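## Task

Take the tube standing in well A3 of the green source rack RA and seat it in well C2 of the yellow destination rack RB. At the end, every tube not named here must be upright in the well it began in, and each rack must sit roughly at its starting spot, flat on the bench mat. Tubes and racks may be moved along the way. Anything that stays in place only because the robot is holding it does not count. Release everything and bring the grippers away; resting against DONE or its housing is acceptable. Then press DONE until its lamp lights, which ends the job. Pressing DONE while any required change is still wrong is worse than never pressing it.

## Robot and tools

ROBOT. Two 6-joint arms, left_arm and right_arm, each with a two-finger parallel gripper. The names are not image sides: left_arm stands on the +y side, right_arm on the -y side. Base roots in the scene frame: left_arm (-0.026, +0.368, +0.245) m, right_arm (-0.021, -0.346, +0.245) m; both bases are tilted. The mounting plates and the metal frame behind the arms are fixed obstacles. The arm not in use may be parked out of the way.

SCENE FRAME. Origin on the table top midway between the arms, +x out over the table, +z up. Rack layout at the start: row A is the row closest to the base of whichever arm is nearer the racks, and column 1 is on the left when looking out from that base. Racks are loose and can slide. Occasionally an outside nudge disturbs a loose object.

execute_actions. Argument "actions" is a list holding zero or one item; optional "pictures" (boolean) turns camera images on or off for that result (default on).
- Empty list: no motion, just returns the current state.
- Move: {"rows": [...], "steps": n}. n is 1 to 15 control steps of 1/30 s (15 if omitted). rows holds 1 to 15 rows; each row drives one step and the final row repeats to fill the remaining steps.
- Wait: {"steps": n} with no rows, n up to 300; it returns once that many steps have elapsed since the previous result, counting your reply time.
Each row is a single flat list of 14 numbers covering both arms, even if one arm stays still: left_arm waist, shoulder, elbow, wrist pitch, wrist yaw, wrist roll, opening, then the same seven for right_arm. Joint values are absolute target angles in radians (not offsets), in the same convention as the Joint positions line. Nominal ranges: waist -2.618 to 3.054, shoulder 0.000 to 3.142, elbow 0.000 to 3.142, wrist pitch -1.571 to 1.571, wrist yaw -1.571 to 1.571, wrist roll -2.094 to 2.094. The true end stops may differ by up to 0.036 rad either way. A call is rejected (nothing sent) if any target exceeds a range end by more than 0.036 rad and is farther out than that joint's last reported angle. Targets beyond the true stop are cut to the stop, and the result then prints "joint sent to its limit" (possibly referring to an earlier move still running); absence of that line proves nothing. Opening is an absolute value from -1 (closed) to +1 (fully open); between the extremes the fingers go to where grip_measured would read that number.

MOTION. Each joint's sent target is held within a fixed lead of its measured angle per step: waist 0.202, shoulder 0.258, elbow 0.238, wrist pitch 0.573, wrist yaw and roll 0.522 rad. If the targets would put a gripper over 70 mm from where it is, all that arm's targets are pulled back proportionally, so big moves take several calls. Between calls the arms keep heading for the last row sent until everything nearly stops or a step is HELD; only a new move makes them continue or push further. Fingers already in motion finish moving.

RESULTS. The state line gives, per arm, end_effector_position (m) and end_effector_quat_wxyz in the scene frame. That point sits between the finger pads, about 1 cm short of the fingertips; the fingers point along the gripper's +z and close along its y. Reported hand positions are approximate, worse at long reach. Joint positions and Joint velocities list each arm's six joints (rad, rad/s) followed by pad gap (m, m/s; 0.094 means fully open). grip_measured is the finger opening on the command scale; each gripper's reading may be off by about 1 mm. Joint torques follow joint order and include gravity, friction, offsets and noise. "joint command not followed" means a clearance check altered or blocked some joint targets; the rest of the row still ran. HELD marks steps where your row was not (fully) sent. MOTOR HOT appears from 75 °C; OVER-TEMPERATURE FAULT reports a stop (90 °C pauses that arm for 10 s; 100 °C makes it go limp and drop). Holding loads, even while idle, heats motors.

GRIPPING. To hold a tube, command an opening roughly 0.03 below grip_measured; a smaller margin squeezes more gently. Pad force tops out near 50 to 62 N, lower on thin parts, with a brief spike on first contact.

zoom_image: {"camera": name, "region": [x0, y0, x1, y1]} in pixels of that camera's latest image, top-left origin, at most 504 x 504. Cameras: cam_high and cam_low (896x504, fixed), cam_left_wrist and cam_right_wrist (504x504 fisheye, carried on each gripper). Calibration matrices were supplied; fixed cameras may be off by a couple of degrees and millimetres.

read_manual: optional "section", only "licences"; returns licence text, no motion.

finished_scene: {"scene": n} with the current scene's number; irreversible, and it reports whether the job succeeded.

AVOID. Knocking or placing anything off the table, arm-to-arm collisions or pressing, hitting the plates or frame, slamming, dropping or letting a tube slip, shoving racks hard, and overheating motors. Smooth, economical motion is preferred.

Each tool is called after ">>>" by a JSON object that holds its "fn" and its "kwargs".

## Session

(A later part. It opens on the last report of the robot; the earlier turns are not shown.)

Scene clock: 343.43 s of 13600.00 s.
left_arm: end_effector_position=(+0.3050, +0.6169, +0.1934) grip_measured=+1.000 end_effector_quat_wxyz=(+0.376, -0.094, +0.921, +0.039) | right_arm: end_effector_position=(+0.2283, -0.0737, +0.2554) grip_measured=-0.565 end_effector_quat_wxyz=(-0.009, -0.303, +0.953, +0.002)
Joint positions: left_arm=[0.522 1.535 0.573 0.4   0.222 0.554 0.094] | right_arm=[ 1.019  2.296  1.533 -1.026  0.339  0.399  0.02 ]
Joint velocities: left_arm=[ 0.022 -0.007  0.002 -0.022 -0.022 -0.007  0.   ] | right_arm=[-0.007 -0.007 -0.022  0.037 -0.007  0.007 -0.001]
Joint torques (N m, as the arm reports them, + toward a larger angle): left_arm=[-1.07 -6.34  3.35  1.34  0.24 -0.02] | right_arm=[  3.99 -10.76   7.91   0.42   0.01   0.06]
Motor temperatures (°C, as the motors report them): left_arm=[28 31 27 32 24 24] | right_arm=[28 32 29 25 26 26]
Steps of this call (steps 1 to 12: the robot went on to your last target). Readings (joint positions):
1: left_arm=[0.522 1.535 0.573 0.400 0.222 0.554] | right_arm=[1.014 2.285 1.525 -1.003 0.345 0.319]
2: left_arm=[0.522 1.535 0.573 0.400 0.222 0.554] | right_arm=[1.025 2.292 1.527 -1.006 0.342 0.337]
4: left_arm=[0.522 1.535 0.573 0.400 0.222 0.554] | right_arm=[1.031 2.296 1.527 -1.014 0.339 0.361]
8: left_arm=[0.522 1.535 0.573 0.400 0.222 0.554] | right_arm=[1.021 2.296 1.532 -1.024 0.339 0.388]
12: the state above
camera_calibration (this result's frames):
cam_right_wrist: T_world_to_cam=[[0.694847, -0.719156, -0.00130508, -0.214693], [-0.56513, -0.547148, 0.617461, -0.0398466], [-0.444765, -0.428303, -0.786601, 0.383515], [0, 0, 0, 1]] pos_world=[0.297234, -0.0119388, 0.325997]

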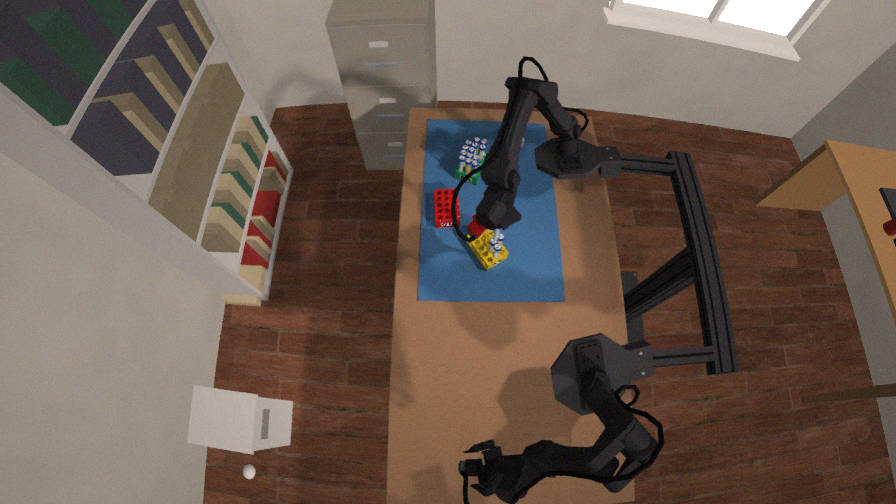

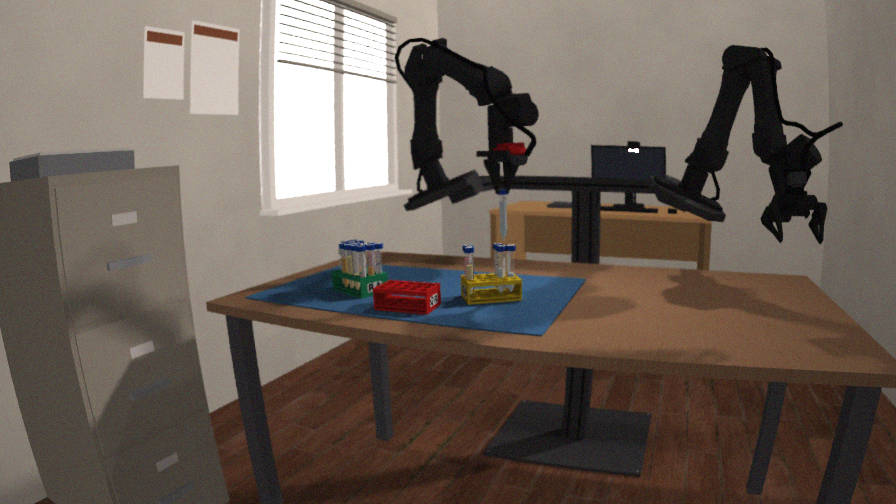

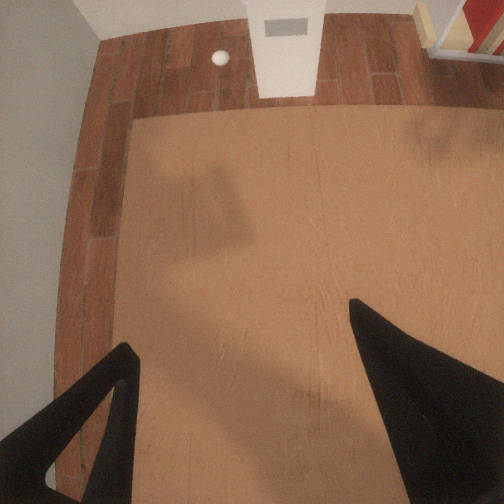

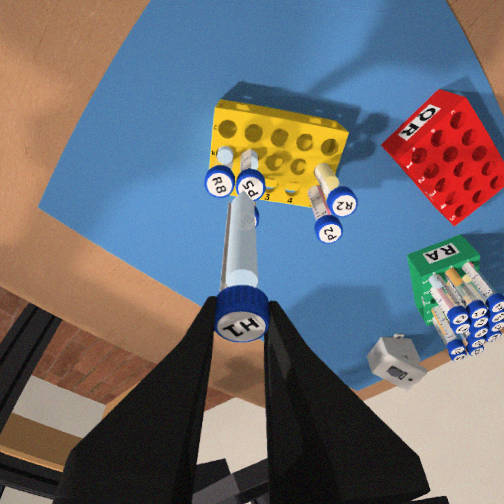

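>>> {"fn": "execute_actions", "kwargs": {"actions": []}}

>>> {"fn": "zoom_image", "kwargs": {"camera": "cam_right_wrist", "region": [190, 80, 370, 260]}}

>>> {"fn": "zoom_image", "kwargs": {"camera": "cam_right_wrist", "region": [350, 310, 450, 410]}}

Scene clock: 345.37 s of 13600.00 s.
left_arm: end_effector_position=(+0.3050, +0.6169, +0.1934) grip_measured=+1.000 end_effector_quat_wxyz=(+0.376, -0.094, +0.921, +0.039) | right_arm: end_effector_position=(+0.2280, -0.0742, +0.2554) grip_measured=-0.565 end_effector_quat_wxyz=(-0.010, -0.300, +0.954, +0.001)
Joint positions: left_arm=[0.522 1.535 0.573 0.4   0.222 0.554 0.094] | right_arm=[ 1.019  2.296  1.533 -1.028  0.339  0.406  0.02 ]
Joint velocities: left_arm=[ 0.002 -0.002  0.007 -0.037 -0.066 -0.051  0.   ] | right_arm=[-0.002 -0.012  0.012  0.081 -0.066 -0.095 -0.   ]
Joint torques (N m, as the arm reports them, + toward a larger angle): left_arm=[-1.06 -6.39  3.35  1.33  0.25 -0.02] | right_arm=[  3.91 -10.75   7.91   0.44   0.     0.07]
Motor temperatures (°C, as the motors report them): left_arm=[28 31 27 32 24 24] | right_arm=[28 32 29 25 26 26]
Steps of this call (steps 1 to 30: the robot went on to your last target; steps 31 to 58: nothing new was sent). Readings (joint positions):
1: left_arm=[0.522 1.535 0.573 0.400 0.222 0.554] | right_arm=[1.019 2.296 1.533 -1.027 0.339 0.400]
2: left_arm=[0.522 1.535 0.573 0.400 0.222 0.554] | right_arm=[1.019 2.296 1.533 -1.027 0.339 0.402]
4: left_arm=[0.522 1.535 0.573 0.400 0.222 0.554] | right_arm=[1.019 2.296 1.533 -1.027 0.339 0.403]
8: left_arm=[0.522 1.535 0.573 0.400 0.222 0.554] | right_arm=[1.019 2.296 1.533 -1.028 0.339 0.405]
58: the state above
All arms were judged still, so your last target was given up. Only a new action makes them travel on or press farther. Fingers that are still opening or closing keep moving.
camera_calibration (this result's frames):
cam_right_wrist: T_world_to_cam=[[0.690285, -0.723537, -0.000580067, -0.214319], [-0.567766, -0.542169, 0.61943, -0.0398703], [-0.448495, -0.427254, -0.785051, 0.383674], [0, 0, 0, 1]] pos_world=[0.29738, -0.0127579, 0.325776]

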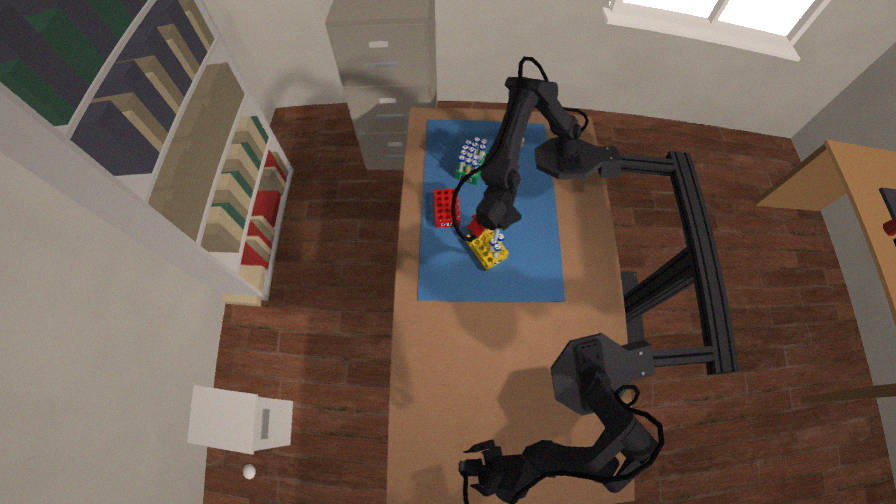

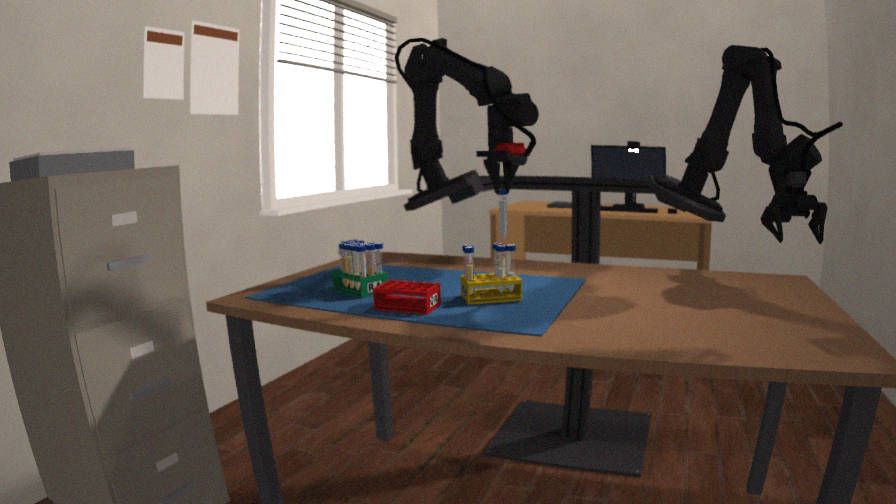

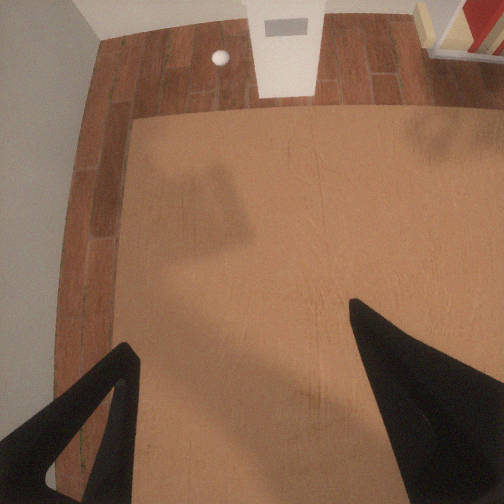

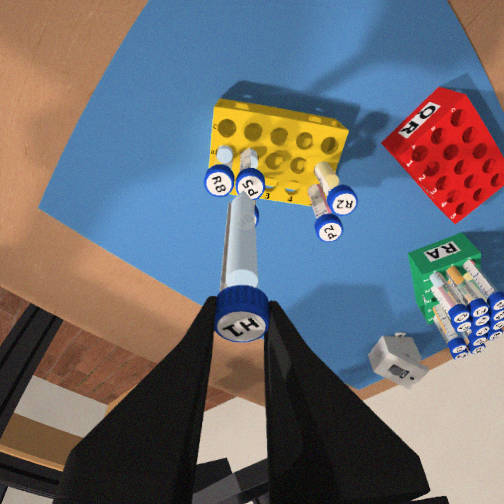

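Region (190, 80, 370, 260) of cam_right_wrist's 504x504 image, scaled by 2.800, with more detail than that image has.

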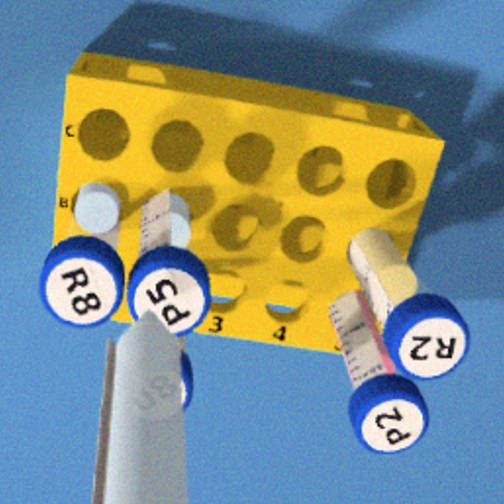

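Region (350, 310, 450, 410) of cam_right_wrist's 504x504 image, scaled by 5.040, with more detail than that image has.

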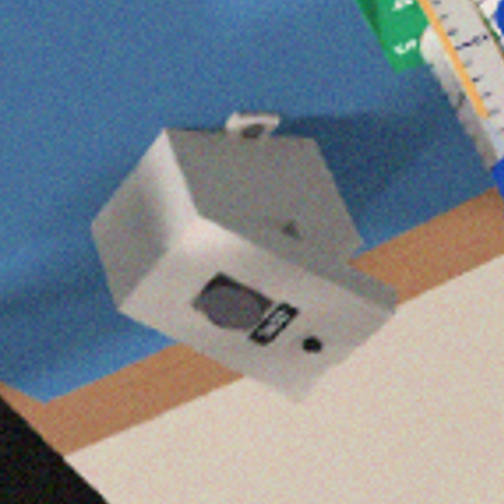

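>>> {"fn": "execute_actions", "kwargs": {"actions": [{"rows":[[0.522,1.535,0.573,0.4,0.222,0.554,1,1.015,2.305,1.57,-1.04,0.35,0.40,-0.59],[0.522,1.535,0.573,0.4,0.222,0.554,1,1.01,2.315,1.585,-1.045,0.355,0.395,-0.59],[0.522,1.535,0.573,0.4,0.222,0.554,1,1.005,2.325,1.60,-1.05,0.36,0.39,-0.59],[0.522,1.535,0.573,0.4,0.222,0.554,1,1.0,2.335,1.615,-1.055,0.362,0.385,-0.59],[0.522,1.535,0.573,0.4,0.222,0.554,1,0.996,2.345,1.63,-1.055,0.362,0.38,-0.59],[0.522,1.535,0.573,0.4,0.222,0.554,1,0.992,2.354,1.64,-1.055,0.362,0.375,-0.59],[0.522,1.535,0.573,0.4,0.222,0.554,1,0.992,2.354,1.64,-1.045,0.362,0.37,-0.59],[0.522,1.535,0.573,0.4,0.222,0.554,1,0.992,2.354,1.62,-1.02,0.362,0.365,-0.59],[0.522,1.535,0.573,0.4,0.222,0.554,1,0.99,2.357,1.60,-0.995,0.363,0.36,-0.59],[0.522,1.535,0.573,0.4,0.222,0.554,1,0.985,2.365,1.59,-0.975,0.364,0.355,-0.59],[0.522,1.535,0.573,0.4,0.222,0.554,1,0.98,2.373,1.579,-0.955,0.365,0.35,-0.59],[0.522,1.535,0.573,0.4,0.222,0.554,1,0.975,2.381,1.568,-0.935,0.366,0.345,-0.59],[0.522,1.535,0.573,0.4,0.222,0.554,1,0.97,2.388,1.557,-0.915,0.367,0.34,-0.59],[0.522,1.535,0.573,0.4,0.222,0.554,1,0.965,2.396,1.547,-0.895,0.368,0.335,-0.59],[0.522,1.535,0.573,0.4,0.222,0.554,1,0.96,2.404,1.536,-0.875,0.369,0.33,-0.59]]}], "pictures": false}}

>>> {"fn": "execute_actions", "kwargs": {"actions": [{"rows":[[0.522,1.535,0.573,0.4,0.222,0.554,1,0.955,2.412,1.525,-0.855,0.37,0.325,-0.59],[0.522,1.535,0.573,0.4,0.222,0.554,1,0.95,2.419,1.515,-0.835,0.371,0.32,-0.59],[0.522,1.535,0.573,0.4,0.222,0.554,1,0.945,2.427,1.504,-0.82,0.372,0.315,-0.59],[0.522,1.535,0.573,0.4,0.222,0.554,1,0.94,2.434,1.494,-0.81,0.372,0.31,-0.59],[0.522,1.535,0.573,0.4,0.222,0.554,1,0.936,2.44,1.486,-0.806,0.372,0.308,-0.59]]}]}}

Scene clock: 365.73 s of 13600.00 s.
left_arm: end_effector_position=(+0.3050, +0.6169, +0.1934) grip_measured=+1.000 end_effector_quat_wxyz=(+0.376, -0.094, +0.921, +0.039) | right_arm: end_effector_position=(+0.2506, -0.0636, +0.2321) grip_measured=-0.565 end_effector_quat_wxyz=(+0.003, -0.295, +0.955, +0.006)
Joint positions: left_arm=[0.522 1.535 0.573 0.4   0.222 0.554 0.094] | right_arm=[ 0.972  2.368  1.573 -0.951  0.356  0.357  0.02 ]
Joint velocities: left_arm=[ 0.002  0.002 -0.007  0.007 -0.037 -0.007  0.   ] | right_arm=[-0.129  0.227 -0.315  0.535 -0.037 -0.081 -0.001]
Joint torques (N m, as the arm reports them, + toward a larger angle): left_arm=[-1.04 -6.38  3.38  1.32  0.26 -0.01] | right_arm=[ 3.73 -9.44  4.07  0.64  0.09 -0.07]
Motor temperatures (°C, as the motors report them): left_arm=[28 31 27 32 24 24] | right_arm=[28 33 29 25 26 26]
Steps of this call (steps 1 to 90: nothing new was sent; then 16.87 s passed at rest; steps 91 to 105: all 15 steps of this action). Readings (joint positions):
91: left_arm=[0.522 1.535 0.573 0.400 0.222 0.554] | right_arm=[1.019 2.296 1.533 -1.028 0.339 0.406]
92: left_arm=[0.522 1.535 0.573 0.400 0.222 0.554] | right_arm=[1.018 2.298 1.538 -1.032 0.340 0.406]
94: left_arm=[0.522 1.535 0.573 0.400 0.222 0.554] | right_arm=[1.014 2.309 1.562 -1.042 0.342 0.402]
98: left_arm=[0.522 1.535 0.573 0.400 0.222 0.554] | right_arm=[0.997 2.334 1.608 -1.036 0.348 0.388]
105: the state above

Scene clock: 366.23 s of 13600.00 s.
left_arm: end_effector_position=(+0.3050, +0.6169, +0.1934) grip_measured=+1.000 end_effector_quat_wxyz=(+0.376, -0.094, +0.921, +0.039) | right_arm: end_effector_position=(+0.2438, -0.0714, +0.1827) grip_measured=-0.565 end_effector_quat_wxyz=(-0.013, -0.301, +0.954, -0.006)
Joint positions: left_arm=[0.522 1.535 0.573 0.4   0.222 0.554 0.094] | right_arm=[ 0.93   2.441  1.493 -0.824  0.365  0.317  0.02 ]
Joint velocities: left_arm=[-0.002 -0.002  0.022  0.051  0.022 -0.066  0.   ] | right_arm=[ 0.002 -0.027  0.002  0.007  0.022 -0.022 -0.   ]
Joint torques (N m, as the arm reports them, + toward a larger angle): left_arm=[-1.06 -6.41  3.35  1.34  0.25 -0.03] | right_arm=[  4.56 -11.7    4.57   0.68   0.05  -0.08]
Motor temperatures (°C, as the motors report them): left_arm=[28 31 27 32 24 24] | right_arm=[28 33 29 25 26 26]
Steps of this call (steps 1 to 15: all 15 steps of this action). Readings (joint positions):
1: left_arm=[0.522 1.535 0.573 0.400 0.222 0.554] | right_arm=[0.967 2.377 1.562 -0.933 0.357 0.352]
2: left_arm=[0.522 1.535 0.573 0.400 0.222 0.554] | right_arm=[0.962 2.387 1.550 -0.916 0.358 0.347]
4: left_arm=[0.522 1.535 0.573 0.400 0.222 0.554] | right_arm=[0.951 2.408 1.526 -0.884 0.359 0.337]
8: left_arm=[0.522 1.535 0.573 0.400 0.222 0.554] | right_arm=[0.933 2.439 1.495 -0.847 0.362 0.324]
15: the state above
camera_calibration (this result's frames):
cam_right_wrist: T_world_to_cam=[[0.691633, -0.722196, 0.00879089, -0.225227], [-0.566041, -0.534446, 0.627667, 0.0143437], [-0.4486, -0.439091, -0.778432, 0.332843], [0, 0, 0, 1]] pos_world=[0.313207, -0.00884363, 0.252073]

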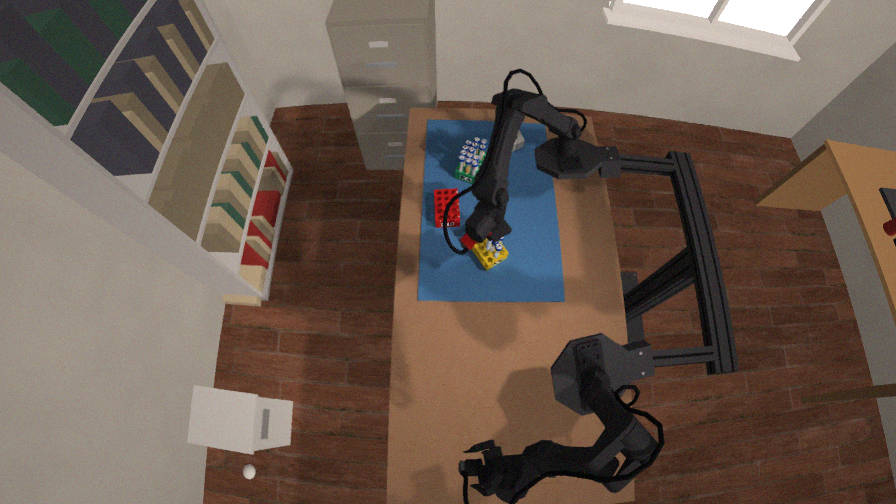

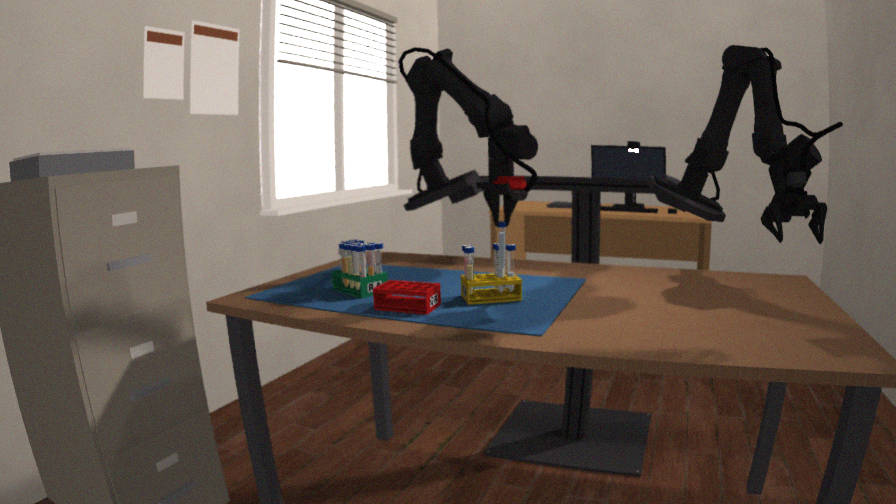

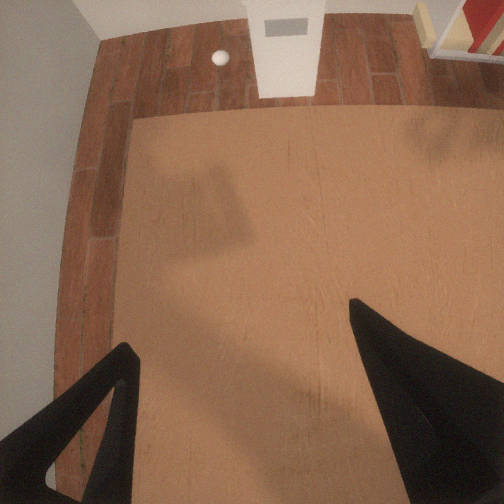

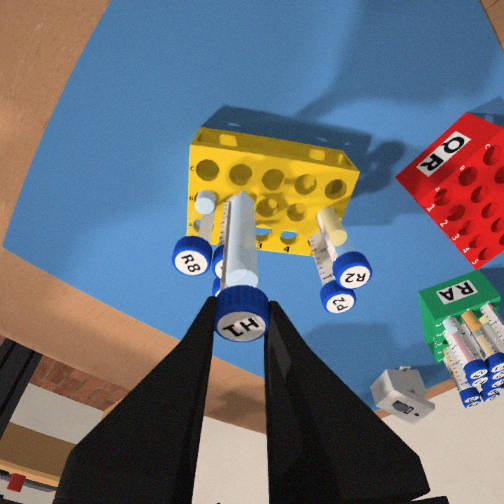

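>>> {"fn": "execute_actions", "kwargs": {"actions": []}}

>>> {"fn": "zoom_image", "kwargs": {"camera": "cam_right_wrist", "region": [170, 130, 330, 290]}}

>>> {"fn": "zoom_image", "kwargs": {"camera": "cam_low", "region": [450, 205, 550, 305]}}

Scene clock: 383.00 s of 13600.00 s.
left_arm: end_effector_position=(+0.3050, +0.6169, +0.1934) grip_measured=+1.000 end_effector_quat_wxyz=(+0.376, -0.094, +0.921, +0.039) | right_arm: end_effector_position=(+0.2445, -0.0705, +0.1827) grip_measured=-0.565 end_effector_quat_wxyz=(-0.011, -0.301, +0.954, -0.005)
Joint positions: left_arm=[0.522 1.535 0.573 0.4   0.222 0.554 0.094] | right_arm=[ 0.93   2.441  1.493 -0.819  0.365  0.315  0.02 ]
Joint velocities: left_arm=[ 0.007  0.007  0.002 -0.022 -0.051 -0.022  0.   ] | right_arm=[-0.012  0.012 -0.012 -0.037 -0.007 -0.022 -0.001]
Joint torques (N m, as the arm reports them, + toward a larger angle): left_arm=[-1.06 -6.38  3.31  1.33  0.24  0.  ] | right_arm=[  4.55 -11.68   4.59   0.7    0.08  -0.08]
Motor temperatures (°C, as the motors report them): left_arm=[28 32 27 32 24 24] | right_arm=[28 35 28 25 26 26]
Steps of this call (steps 1 to 15: the robot went on to your last target; steps 16 to 170: nothing new was sent; then 11.10 s passed at rest). Readings (joint positions):
1: left_arm=[0.522 1.535 0.573 0.400 0.222 0.554] | right_arm=[0.930 2.441 1.493 -0.822 0.365 0.316]
2: left_arm=[0.522 1.535 0.573 0.400 0.222 0.554] | right_arm=[0.930 2.441 1.493 -0.822 0.365 0.316]
4: left_arm=[0.522 1.535 0.573 0.400 0.222 0.554] | right_arm=[0.930 2.441 1.493 -0.821 0.365 0.316]
8: left_arm=[0.522 1.535 0.573 0.400 0.222 0.554] | right_arm=[0.930 2.441 1.493 -0.820 0.365 0.315]
170: the state above
All arms were judged still, so your last target was given up. Only a new action makes them travel on or press farther. Fingers that are still opening or closing keep moving.
camera_calibration (this result's frames):
cam_right_wrist: T_world_to_cam=[[0.691967, -0.721885, 0.00802673, -0.224956], [-0.567511, -0.537051, 0.624105, 0.0160902], [-0.446221, -0.436415, -0.781299, 0.333678], [0, 0, 0, 1]] pos_world=[0.313688, -0.00812839, 0.252466]

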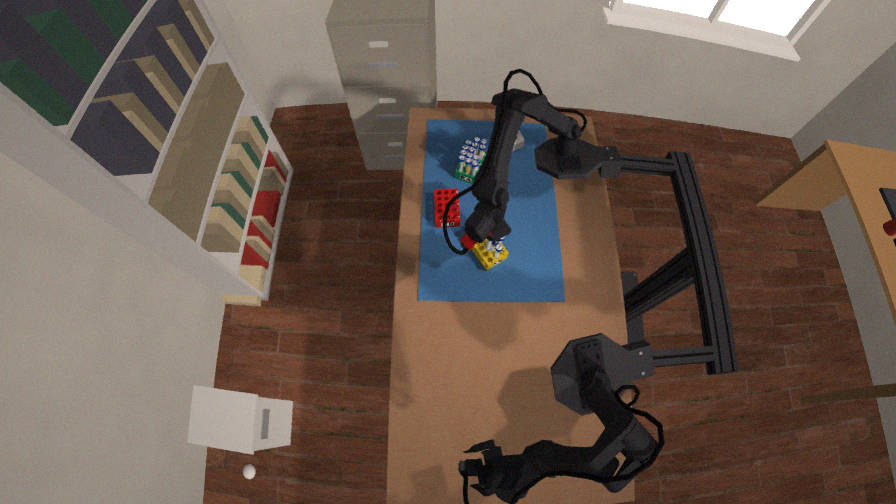

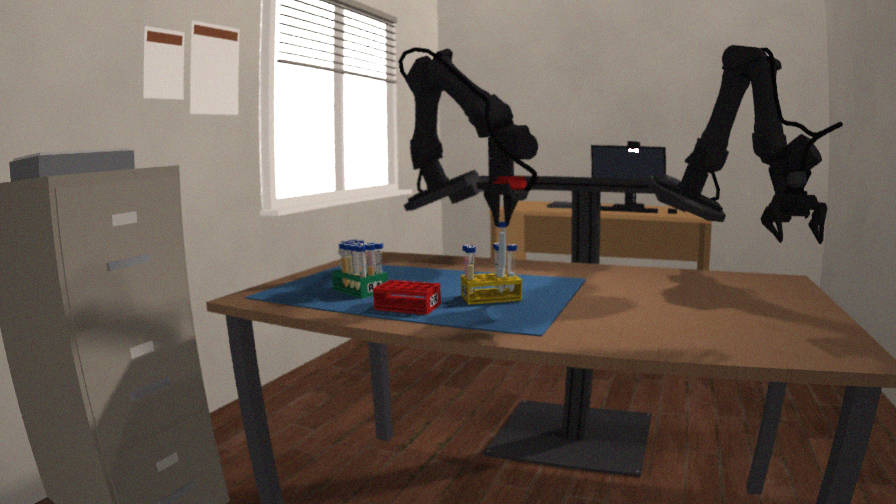

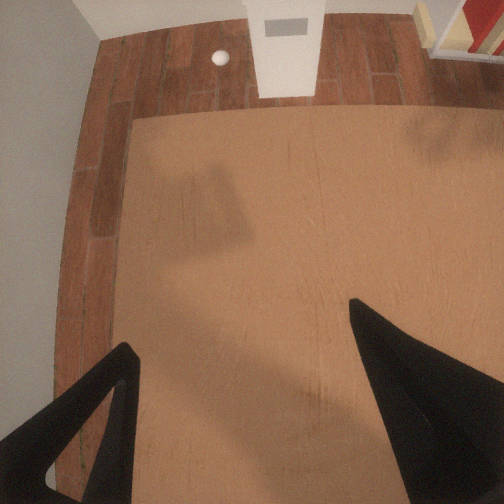

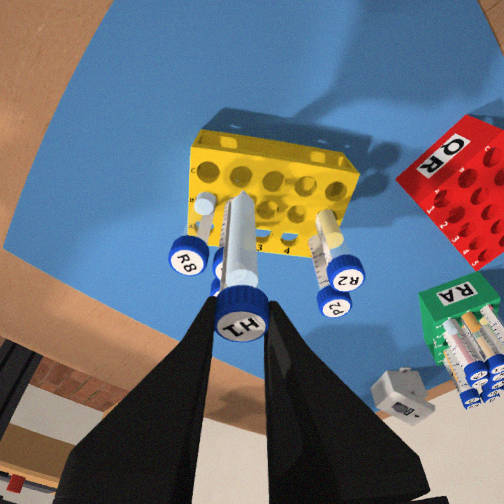

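Region (170, 130, 330, 290) of cam_right_wrist's 504x504 image, scaled by 3.150, with more detail than that image has.

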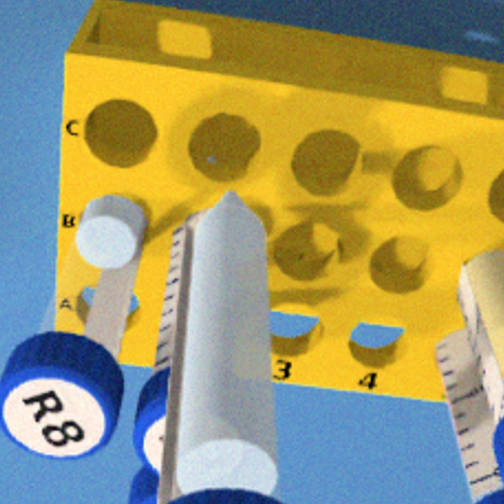

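Region (450, 205, 550, 305) of cam_low's 896x504 image, scaled by 5.040, with more detail than that image has.

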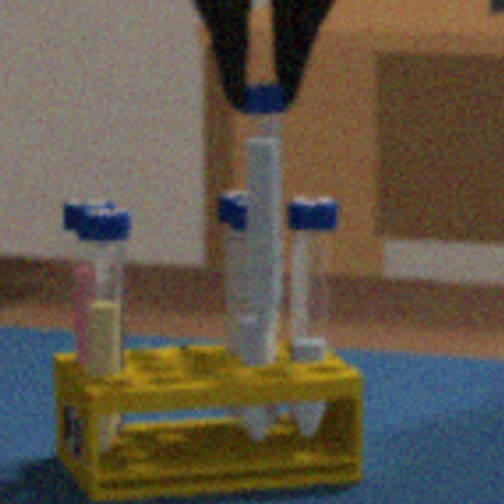

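>>> {"fn": "execute_actions", "kwargs": {"actions": [{"rows":[[0.522,1.535,0.573,0.4,0.222,0.554,1,0.936,2.44,1.486,-0.79,0.374,0.308,-0.59],[0.522,1.535,0.573,0.4,0.222,0.554,1,0.936,2.44,1.48,-0.775,0.375,0.308,-0.59],[0.522,1.535,0.573,0.4,0.222,0.554,1,0.936,2.44,1.474,-0.76,0.375,0.308,-0.59],[0.522,1.535,0.573,0.4,0.222,0.554,1,0.936,2.44,1.468,-0.757,0.375,0.308,-0.59],[0.522,1.535,0.573,0.4,0.222,0.554,1,0.936,2.44,1.462,-0.757,0.375,0.308,-0.59],[0.522,1.535,0.573,0.4,0.222,0.554,1,0.936,2.44,1.456,-0.757,0.375,0.308,-0.59]]}], "pictures": false}}

>>> {"fn": "execute_actions", "kwargs": {"actions": [{"steps":8}]}}

>>> {"fn": "zoom_image", "kwargs": {"camera": "cam_right_wrist", "region": [170, 130, 330, 290]}}

Scene clock: 399.97 s of 13600.00 s.
left_arm: end_effector_position=(+0.3050, +0.6169, +0.1934) grip_measured=+1.000 end_effector_quat_wxyz=(+0.376, -0.094, +0.921, +0.039) | right_arm: end_effector_position=(+0.2443, -0.0679, +0.1776) grip_measured=-0.565 end_effector_quat_wxyz=(-0.002, -0.297, +0.955, +0.001)
Joint positions: left_arm=[0.522 1.535 0.573 0.4   0.222 0.554 0.094] | right_arm=[ 0.93   2.441  1.469 -0.773  0.366  0.315  0.02 ]
Joint velocities: left_arm=[ 0.002  0.002 -0.012 -0.007 -0.007  0.022  0.   ] | right_arm=[ 0.002  0.012 -0.022 -0.037 -0.007 -0.022  0.   ]
Joint torques (N m, as the arm reports them, + toward a larger angle): left_arm=[-1.03 -6.33  3.36  1.34  0.24 -0.01] | right_arm=[  4.52 -11.65   4.09   0.73   0.08  -0.08]
Motor temperatures (°C, as the motors report them): left_arm=[28 32 27 32 24 24] | right_arm=[28 35 28 25 26 26]
Steps of this call (steps 1 to 90: nothing new was sent; then 13.47 s passed at rest; steps 91 to 105: all 15 steps of this action). Readings (joint positions):
91: left_arm=[0.522 1.535 0.573 0.400 0.222 0.554] | right_arm=[0.930 2.441 1.493 -0.818 0.365 0.315]
92: left_arm=[0.522 1.535 0.573 0.400 0.222 0.554] | right_arm=[0.930 2.441 1.493 -0.814 0.365 0.315]
94: left_arm=[0.522 1.535 0.573 0.400 0.222 0.554] | right_arm=[0.930 2.441 1.492 -0.799 0.365 0.315]
98: left_arm=[0.522 1.535 0.573 0.400 0.222 0.554] | right_arm=[0.930 2.441 1.475 -0.778 0.366 0.315]
105: the state above

Scene clock: 400.23 s of 13600.00 s.
left_arm: end_effector_position=(+0.3050, +0.6169, +0.1934) grip_measured=+1.000 end_effector_quat_wxyz=(+0.376, -0.094, +0.921, +0.039) | right_arm: end_effector_position=(+0.2446, -0.0675, +0.1776) grip_measured=-0.565 end_effector_quat_wxyz=(-0.001, -0.297, +0.955, +0.002)
Joint positions: left_arm=[0.522 1.535 0.573 0.4   0.222 0.554 0.094] | right_arm=[ 0.93   2.441  1.469 -0.771  0.366  0.315  0.02 ]
Joint velocities: left_arm=[ 0.017  0.002  0.007 -0.037 -0.007  0.066  0.   ] | right_arm=[ 0.007 -0.012  0.007 -0.022  0.007 -0.022 -0.   ]
Joint torques (N m, as the arm reports them, + toward a larger angle): left_arm=[-1.05 -6.4   3.34  1.33  0.24  0.  ] | right_arm=[  4.6  -11.65   4.12   0.74   0.08  -0.09]
Motor temperatures (°C, as the motors report them): left_arm=[28 32 27 32 24 24] | right_arm=[28 35 28 25 26 26]
Steps of this call (steps 1 to 8: the robot went on to your last target). Readings (joint positions):
1: left_arm=[0.522 1.535 0.573 0.400 0.222 0.554] | right_arm=[0.930 2.441 1.469 -0.773 0.366 0.315]
2: left_arm=[0.522 1.535 0.573 0.400 0.222 0.554] | right_arm=[0.930 2.441 1.469 -0.772 0.366 0.315]
4: left_arm=[0.522 1.535 0.573 0.400 0.222 0.554] | right_arm=[0.930 2.441 1.469 -0.771 0.366 0.315]
8: the state above
camera_calibration (this result's frames):
cam_right_wrist: T_world_to_cam=[[0.68558, -0.727978, 0.00526858, -0.221104], [-0.580955, -0.542731, 0.606576, 0.0269112], [-0.438714, -0.418917, -0.795008, 0.332855], [0, 0, 0, 1]] pos_world=[0.313247, -0.00691442, 0.249463]

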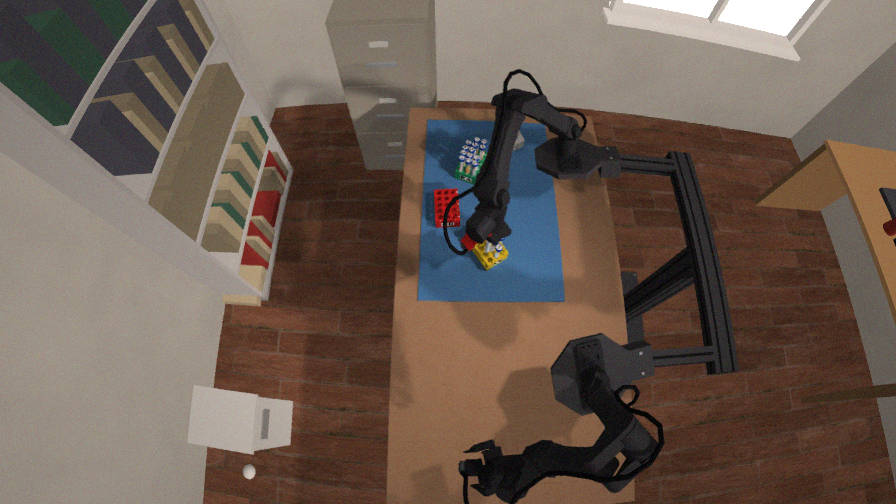

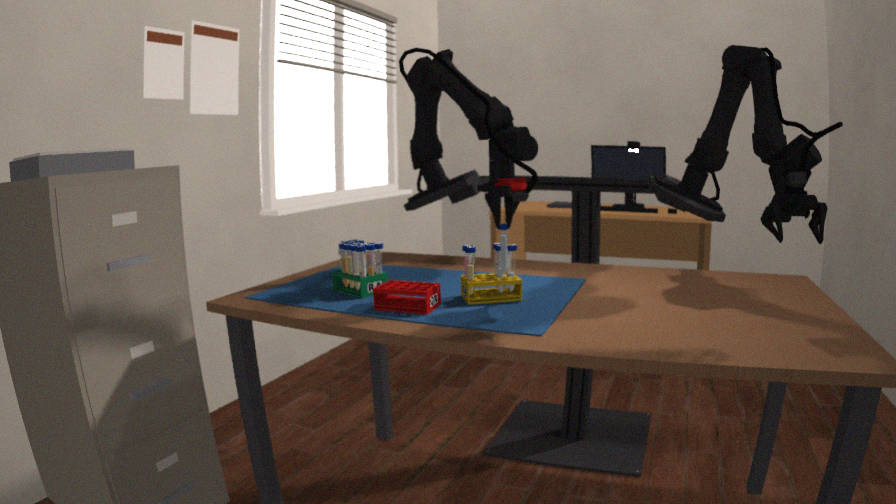

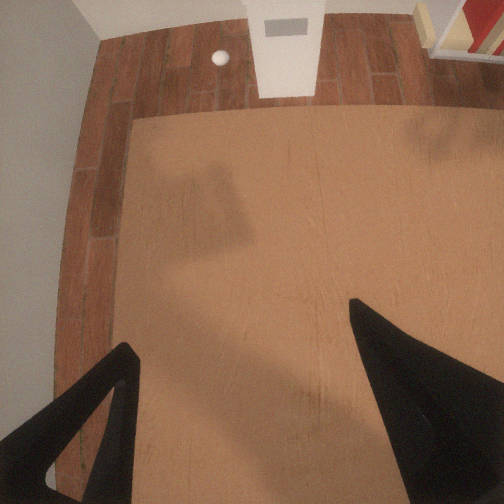

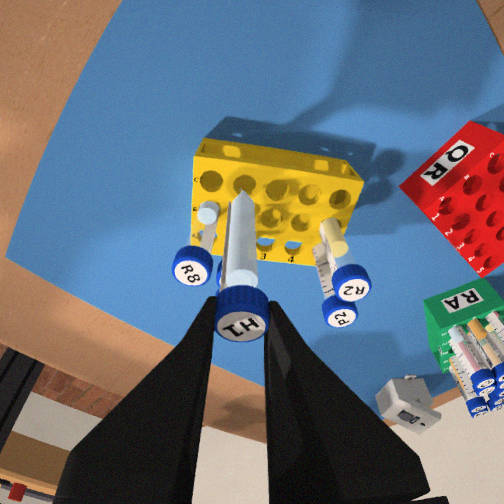

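Region (170, 130, 330, 290) of cam_right_wrist's 504x504 image, scaled by 3.150, with more detail than that image has.

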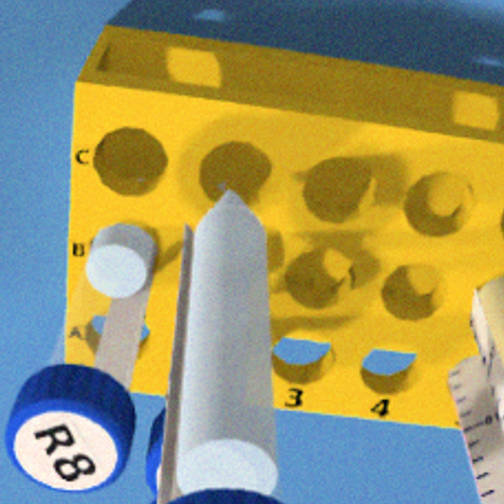

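>>> {"fn": "execute_actions", "kwargs": {"actions": [{"rows":[[0.522,1.535,0.573,0.4,0.222,0.554,1,0.93,2.45,1.454,-0.75,0.376,0.3,-0.59],[0.522,1.535,0.573,0.4,0.222,0.554,1,0.926,2.457,1.452,-0.743,0.377,0.3,-0.59],[0.522,1.535,0.573,0.4,0.222,0.554,1,0.923,2.461,1.45,-0.736,0.378,0.3,-0.59],[0.522,1.535,0.573,0.4,0.222,0.554,1,0.921,2.465,1.448,-0.729,0.379,0.3,-0.59],[0.522,1.535,0.573,0.4,0.222,0.554,1,0.919,2.469,1.447,-0.722,0.38,0.3,-0.59],[0.522,1.535,0.573,0.4,0.222,0.554,1,0.917,2.473,1.446,-0.715,0.38,0.3,-0.59],[0.522,1.535,0.573,0.4,0.222,0.554,1,0.915,2.477,1.445,-0.709,0.38,0.3,-0.59],[0.522,1.535,0.573,0.4,0.222,0.554,1,0.913,2.481,1.444,-0.704,0.38,0.3,-0.59],[0.522,1.535,0.573,0.4,0.222,0.554,1,0.911,2.485,1.443,-0.704,0.38,0.3,-0.59]]}]}}

>>> {"fn": "zoom_image", "kwargs": {"camera": "cam_right_wrist", "region": [170, 130, 330, 290]}}

Scene clock: 409.07 s of 13600.00 s.
left_arm: end_effector_position=(+0.3050, +0.6169, +0.1934) grip_measured=+1.000 end_effector_quat_wxyz=(+0.376, -0.094, +0.921, +0.039) | right_arm: end_effector_position=(+0.2453, -0.0698, +0.1592) grip_measured=-0.565 end_effector_quat_wxyz=(-0.005, -0.291, +0.957, -0.001)
Joint positions: left_arm=[0.522 1.535 0.573 0.4   0.222 0.554 0.094] | right_arm=[ 0.909  2.477  1.455 -0.723  0.37   0.307  0.02 ]
Joint velocities: left_arm=[ 0.002  0.007  0.012 -0.037  0.007 -0.007  0.   ] | right_arm=[-0.012 -0.007 -0.007 -0.022  0.051 -0.007 -0.   ]
Joint torques (N m, as the arm reports them, + toward a larger angle): left_arm=[-1.07 -6.4   3.33  1.33  0.24 -0.02] | right_arm=[  4.23 -10.94   4.05   0.79   0.07  -0.09]
Motor temperatures (°C, as the motors report them): left_arm=[28 32 27 32 24 24] | right_arm=[28 35 28 25 26 26]
Steps of this call (steps 1 to 15: the robot went on to your last target; steps 16 to 90: nothing new was sent; then 5.33 s passed at rest; steps 91 to 105: all 15 steps of this action). Readings (joint positions):
91: left_arm=[0.522 1.535 0.573 0.400 0.222 0.554] | right_arm=[0.930 2.441 1.469 -0.769 0.366 0.314]
92: left_arm=[0.522 1.535 0.573 0.400 0.222 0.554] | right_arm=[0.930 2.441 1.469 -0.768 0.366 0.313]
94: left_arm=[0.522 1.535 0.573 0.400 0.222 0.554] | right_arm=[0.929 2.441 1.469 -0.761 0.366 0.310]
98: left_arm=[0.522 1.535 0.573 0.400 0.222 0.554] | right_arm=[0.920 2.454 1.469 -0.738 0.369 0.308]
105: the state above
camera_calibration (this result's frames):
cam_right_wrist: T_world_to_cam=[[0.677408, -0.735564, 0.00799444, -0.222149], [-0.58444, -0.53157, 0.613077, 0.0377752], [-0.446708, -0.419976, -0.789983, 0.318645], [0, 0, 0, 1]] pos_world=[0.314904, -0.00950112, 0.230341]

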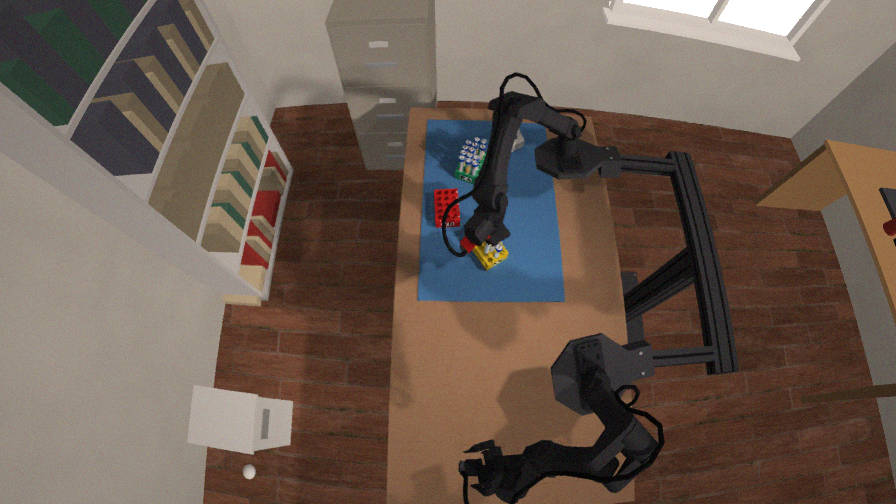

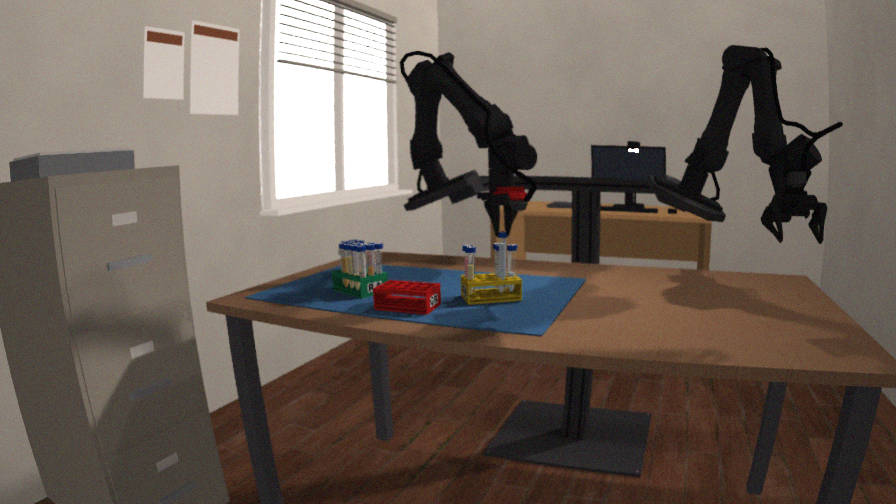

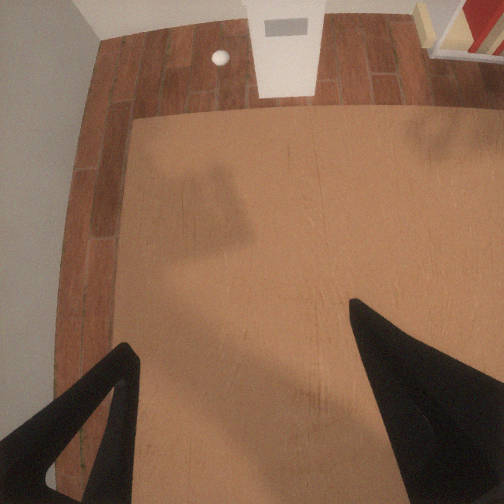

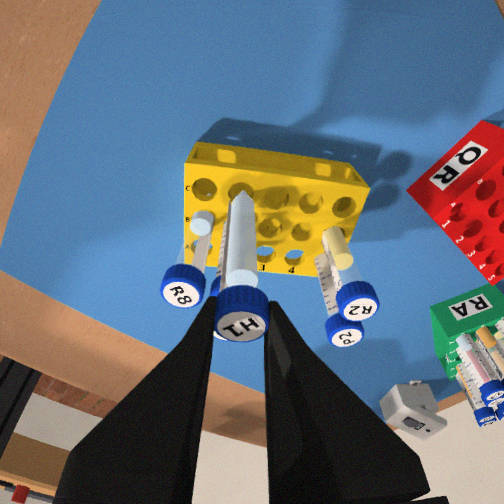

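Region (170, 130, 330, 290) of cam_right_wrist's 504x504 image, scaled by 3.150, with more detail than that image has.

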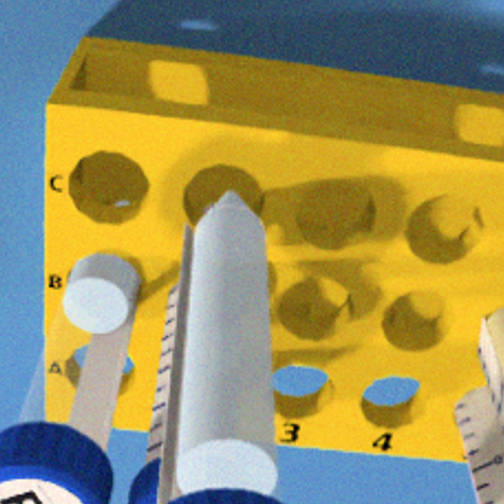

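>>> {"fn": "execute_actions", "kwargs": {"actions": []}}

Scene clock: 423.80 s of 13600.00 s.
left_arm: end_effector_position=(+0.3050, +0.6169, +0.1934) grip_measured=+1.000 end_effector_quat_wxyz=(+0.376, -0.094, +0.921, +0.039) | right_arm: end_effector_position=(+0.2460, -0.0690, +0.1591) grip_measured=-0.565 end_effector_quat_wxyz=(-0.003, -0.291, +0.957, -0.000)
Joint positions: left_arm=[0.522 1.535 0.573 0.4   0.222 0.554 0.094] | right_arm=[ 0.909  2.477  1.455 -0.717  0.371  0.307  0.02 ]
Joint velocities: left_arm=[-0.012  0.002 -0.007 -0.037 -0.022  0.022  0.   ] | right_arm=[-0.017 -0.007  0.002  0.007  0.037  0.022 -0.   ]
Joint torques (N m, as the arm reports them, + toward a larger angle): left_arm=[-1.09 -6.35  3.36  1.33  0.25 -0.02] | right_arm=[  4.25 -10.89   4.05   0.73   0.08  -0.08]
Motor temperatures (°C, as the motors report them): left_arm=[28 32 27 32 24 24] | right_arm=[28 35 28 25 26 26]
Steps of this call (steps 1 to 15: the robot went on to your last target; steps 16 to 90: nothing new was sent; then 11.73 s passed at rest). Readings (joint positions):
1: left_arm=[0.522 1.535 0.573 0.400 0.222 0.554] | right_arm=[0.909 2.477 1.455 -0.723 0.370 0.307]
2: left_arm=[0.522 1.535 0.573 0.400 0.222 0.554] | right_arm=[0.909 2.477 1.455 -0.722 0.370 0.307]
4: left_arm=[0.522 1.535 0.573 0.400 0.222 0.554] | right_arm=[0.909 2.477 1.455 -0.719 0.371 0.307]
8: left_arm=[0.522 1.535 0.573 0.400 0.222 0.554] | right_arm=[0.909 2.477 1.455 -0.718 0.371 0.307]
90: the state above
All arms were judged still, so your last target was given up. Only a new action makes them travel on or press farther. Fingers that are still opening or closing keep moving.
camera_calibration (this result's frames):
cam_right_wrist: T_world_to_cam=[[0.676054, -0.736813, 0.00767395, -0.221718], [-0.587349, -0.532568, 0.60942, 0.0399305], [-0.444941, -0.416508, -0.792811, 0.319517], [0, 0, 0, 1]] pos_world=[0.315513, -0.00901755, 0.230683]

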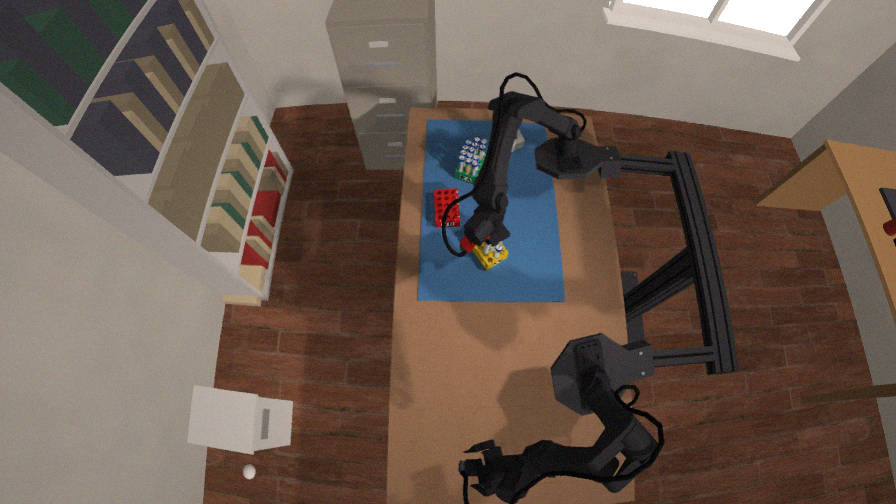

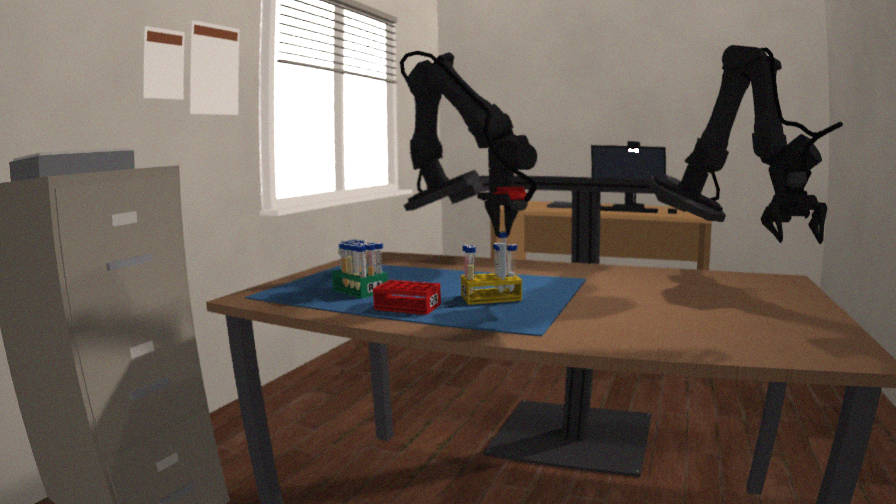

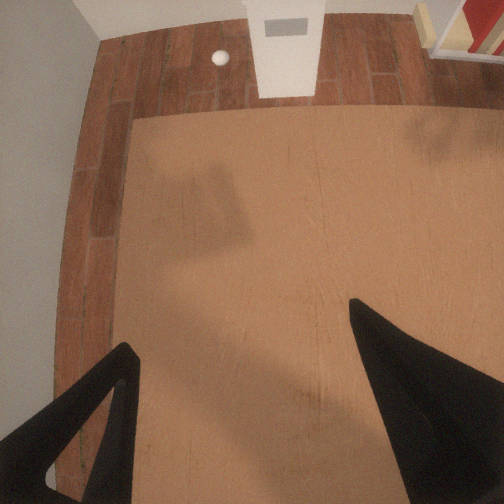

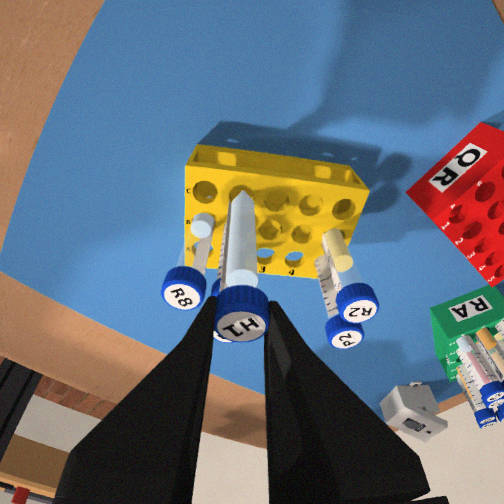

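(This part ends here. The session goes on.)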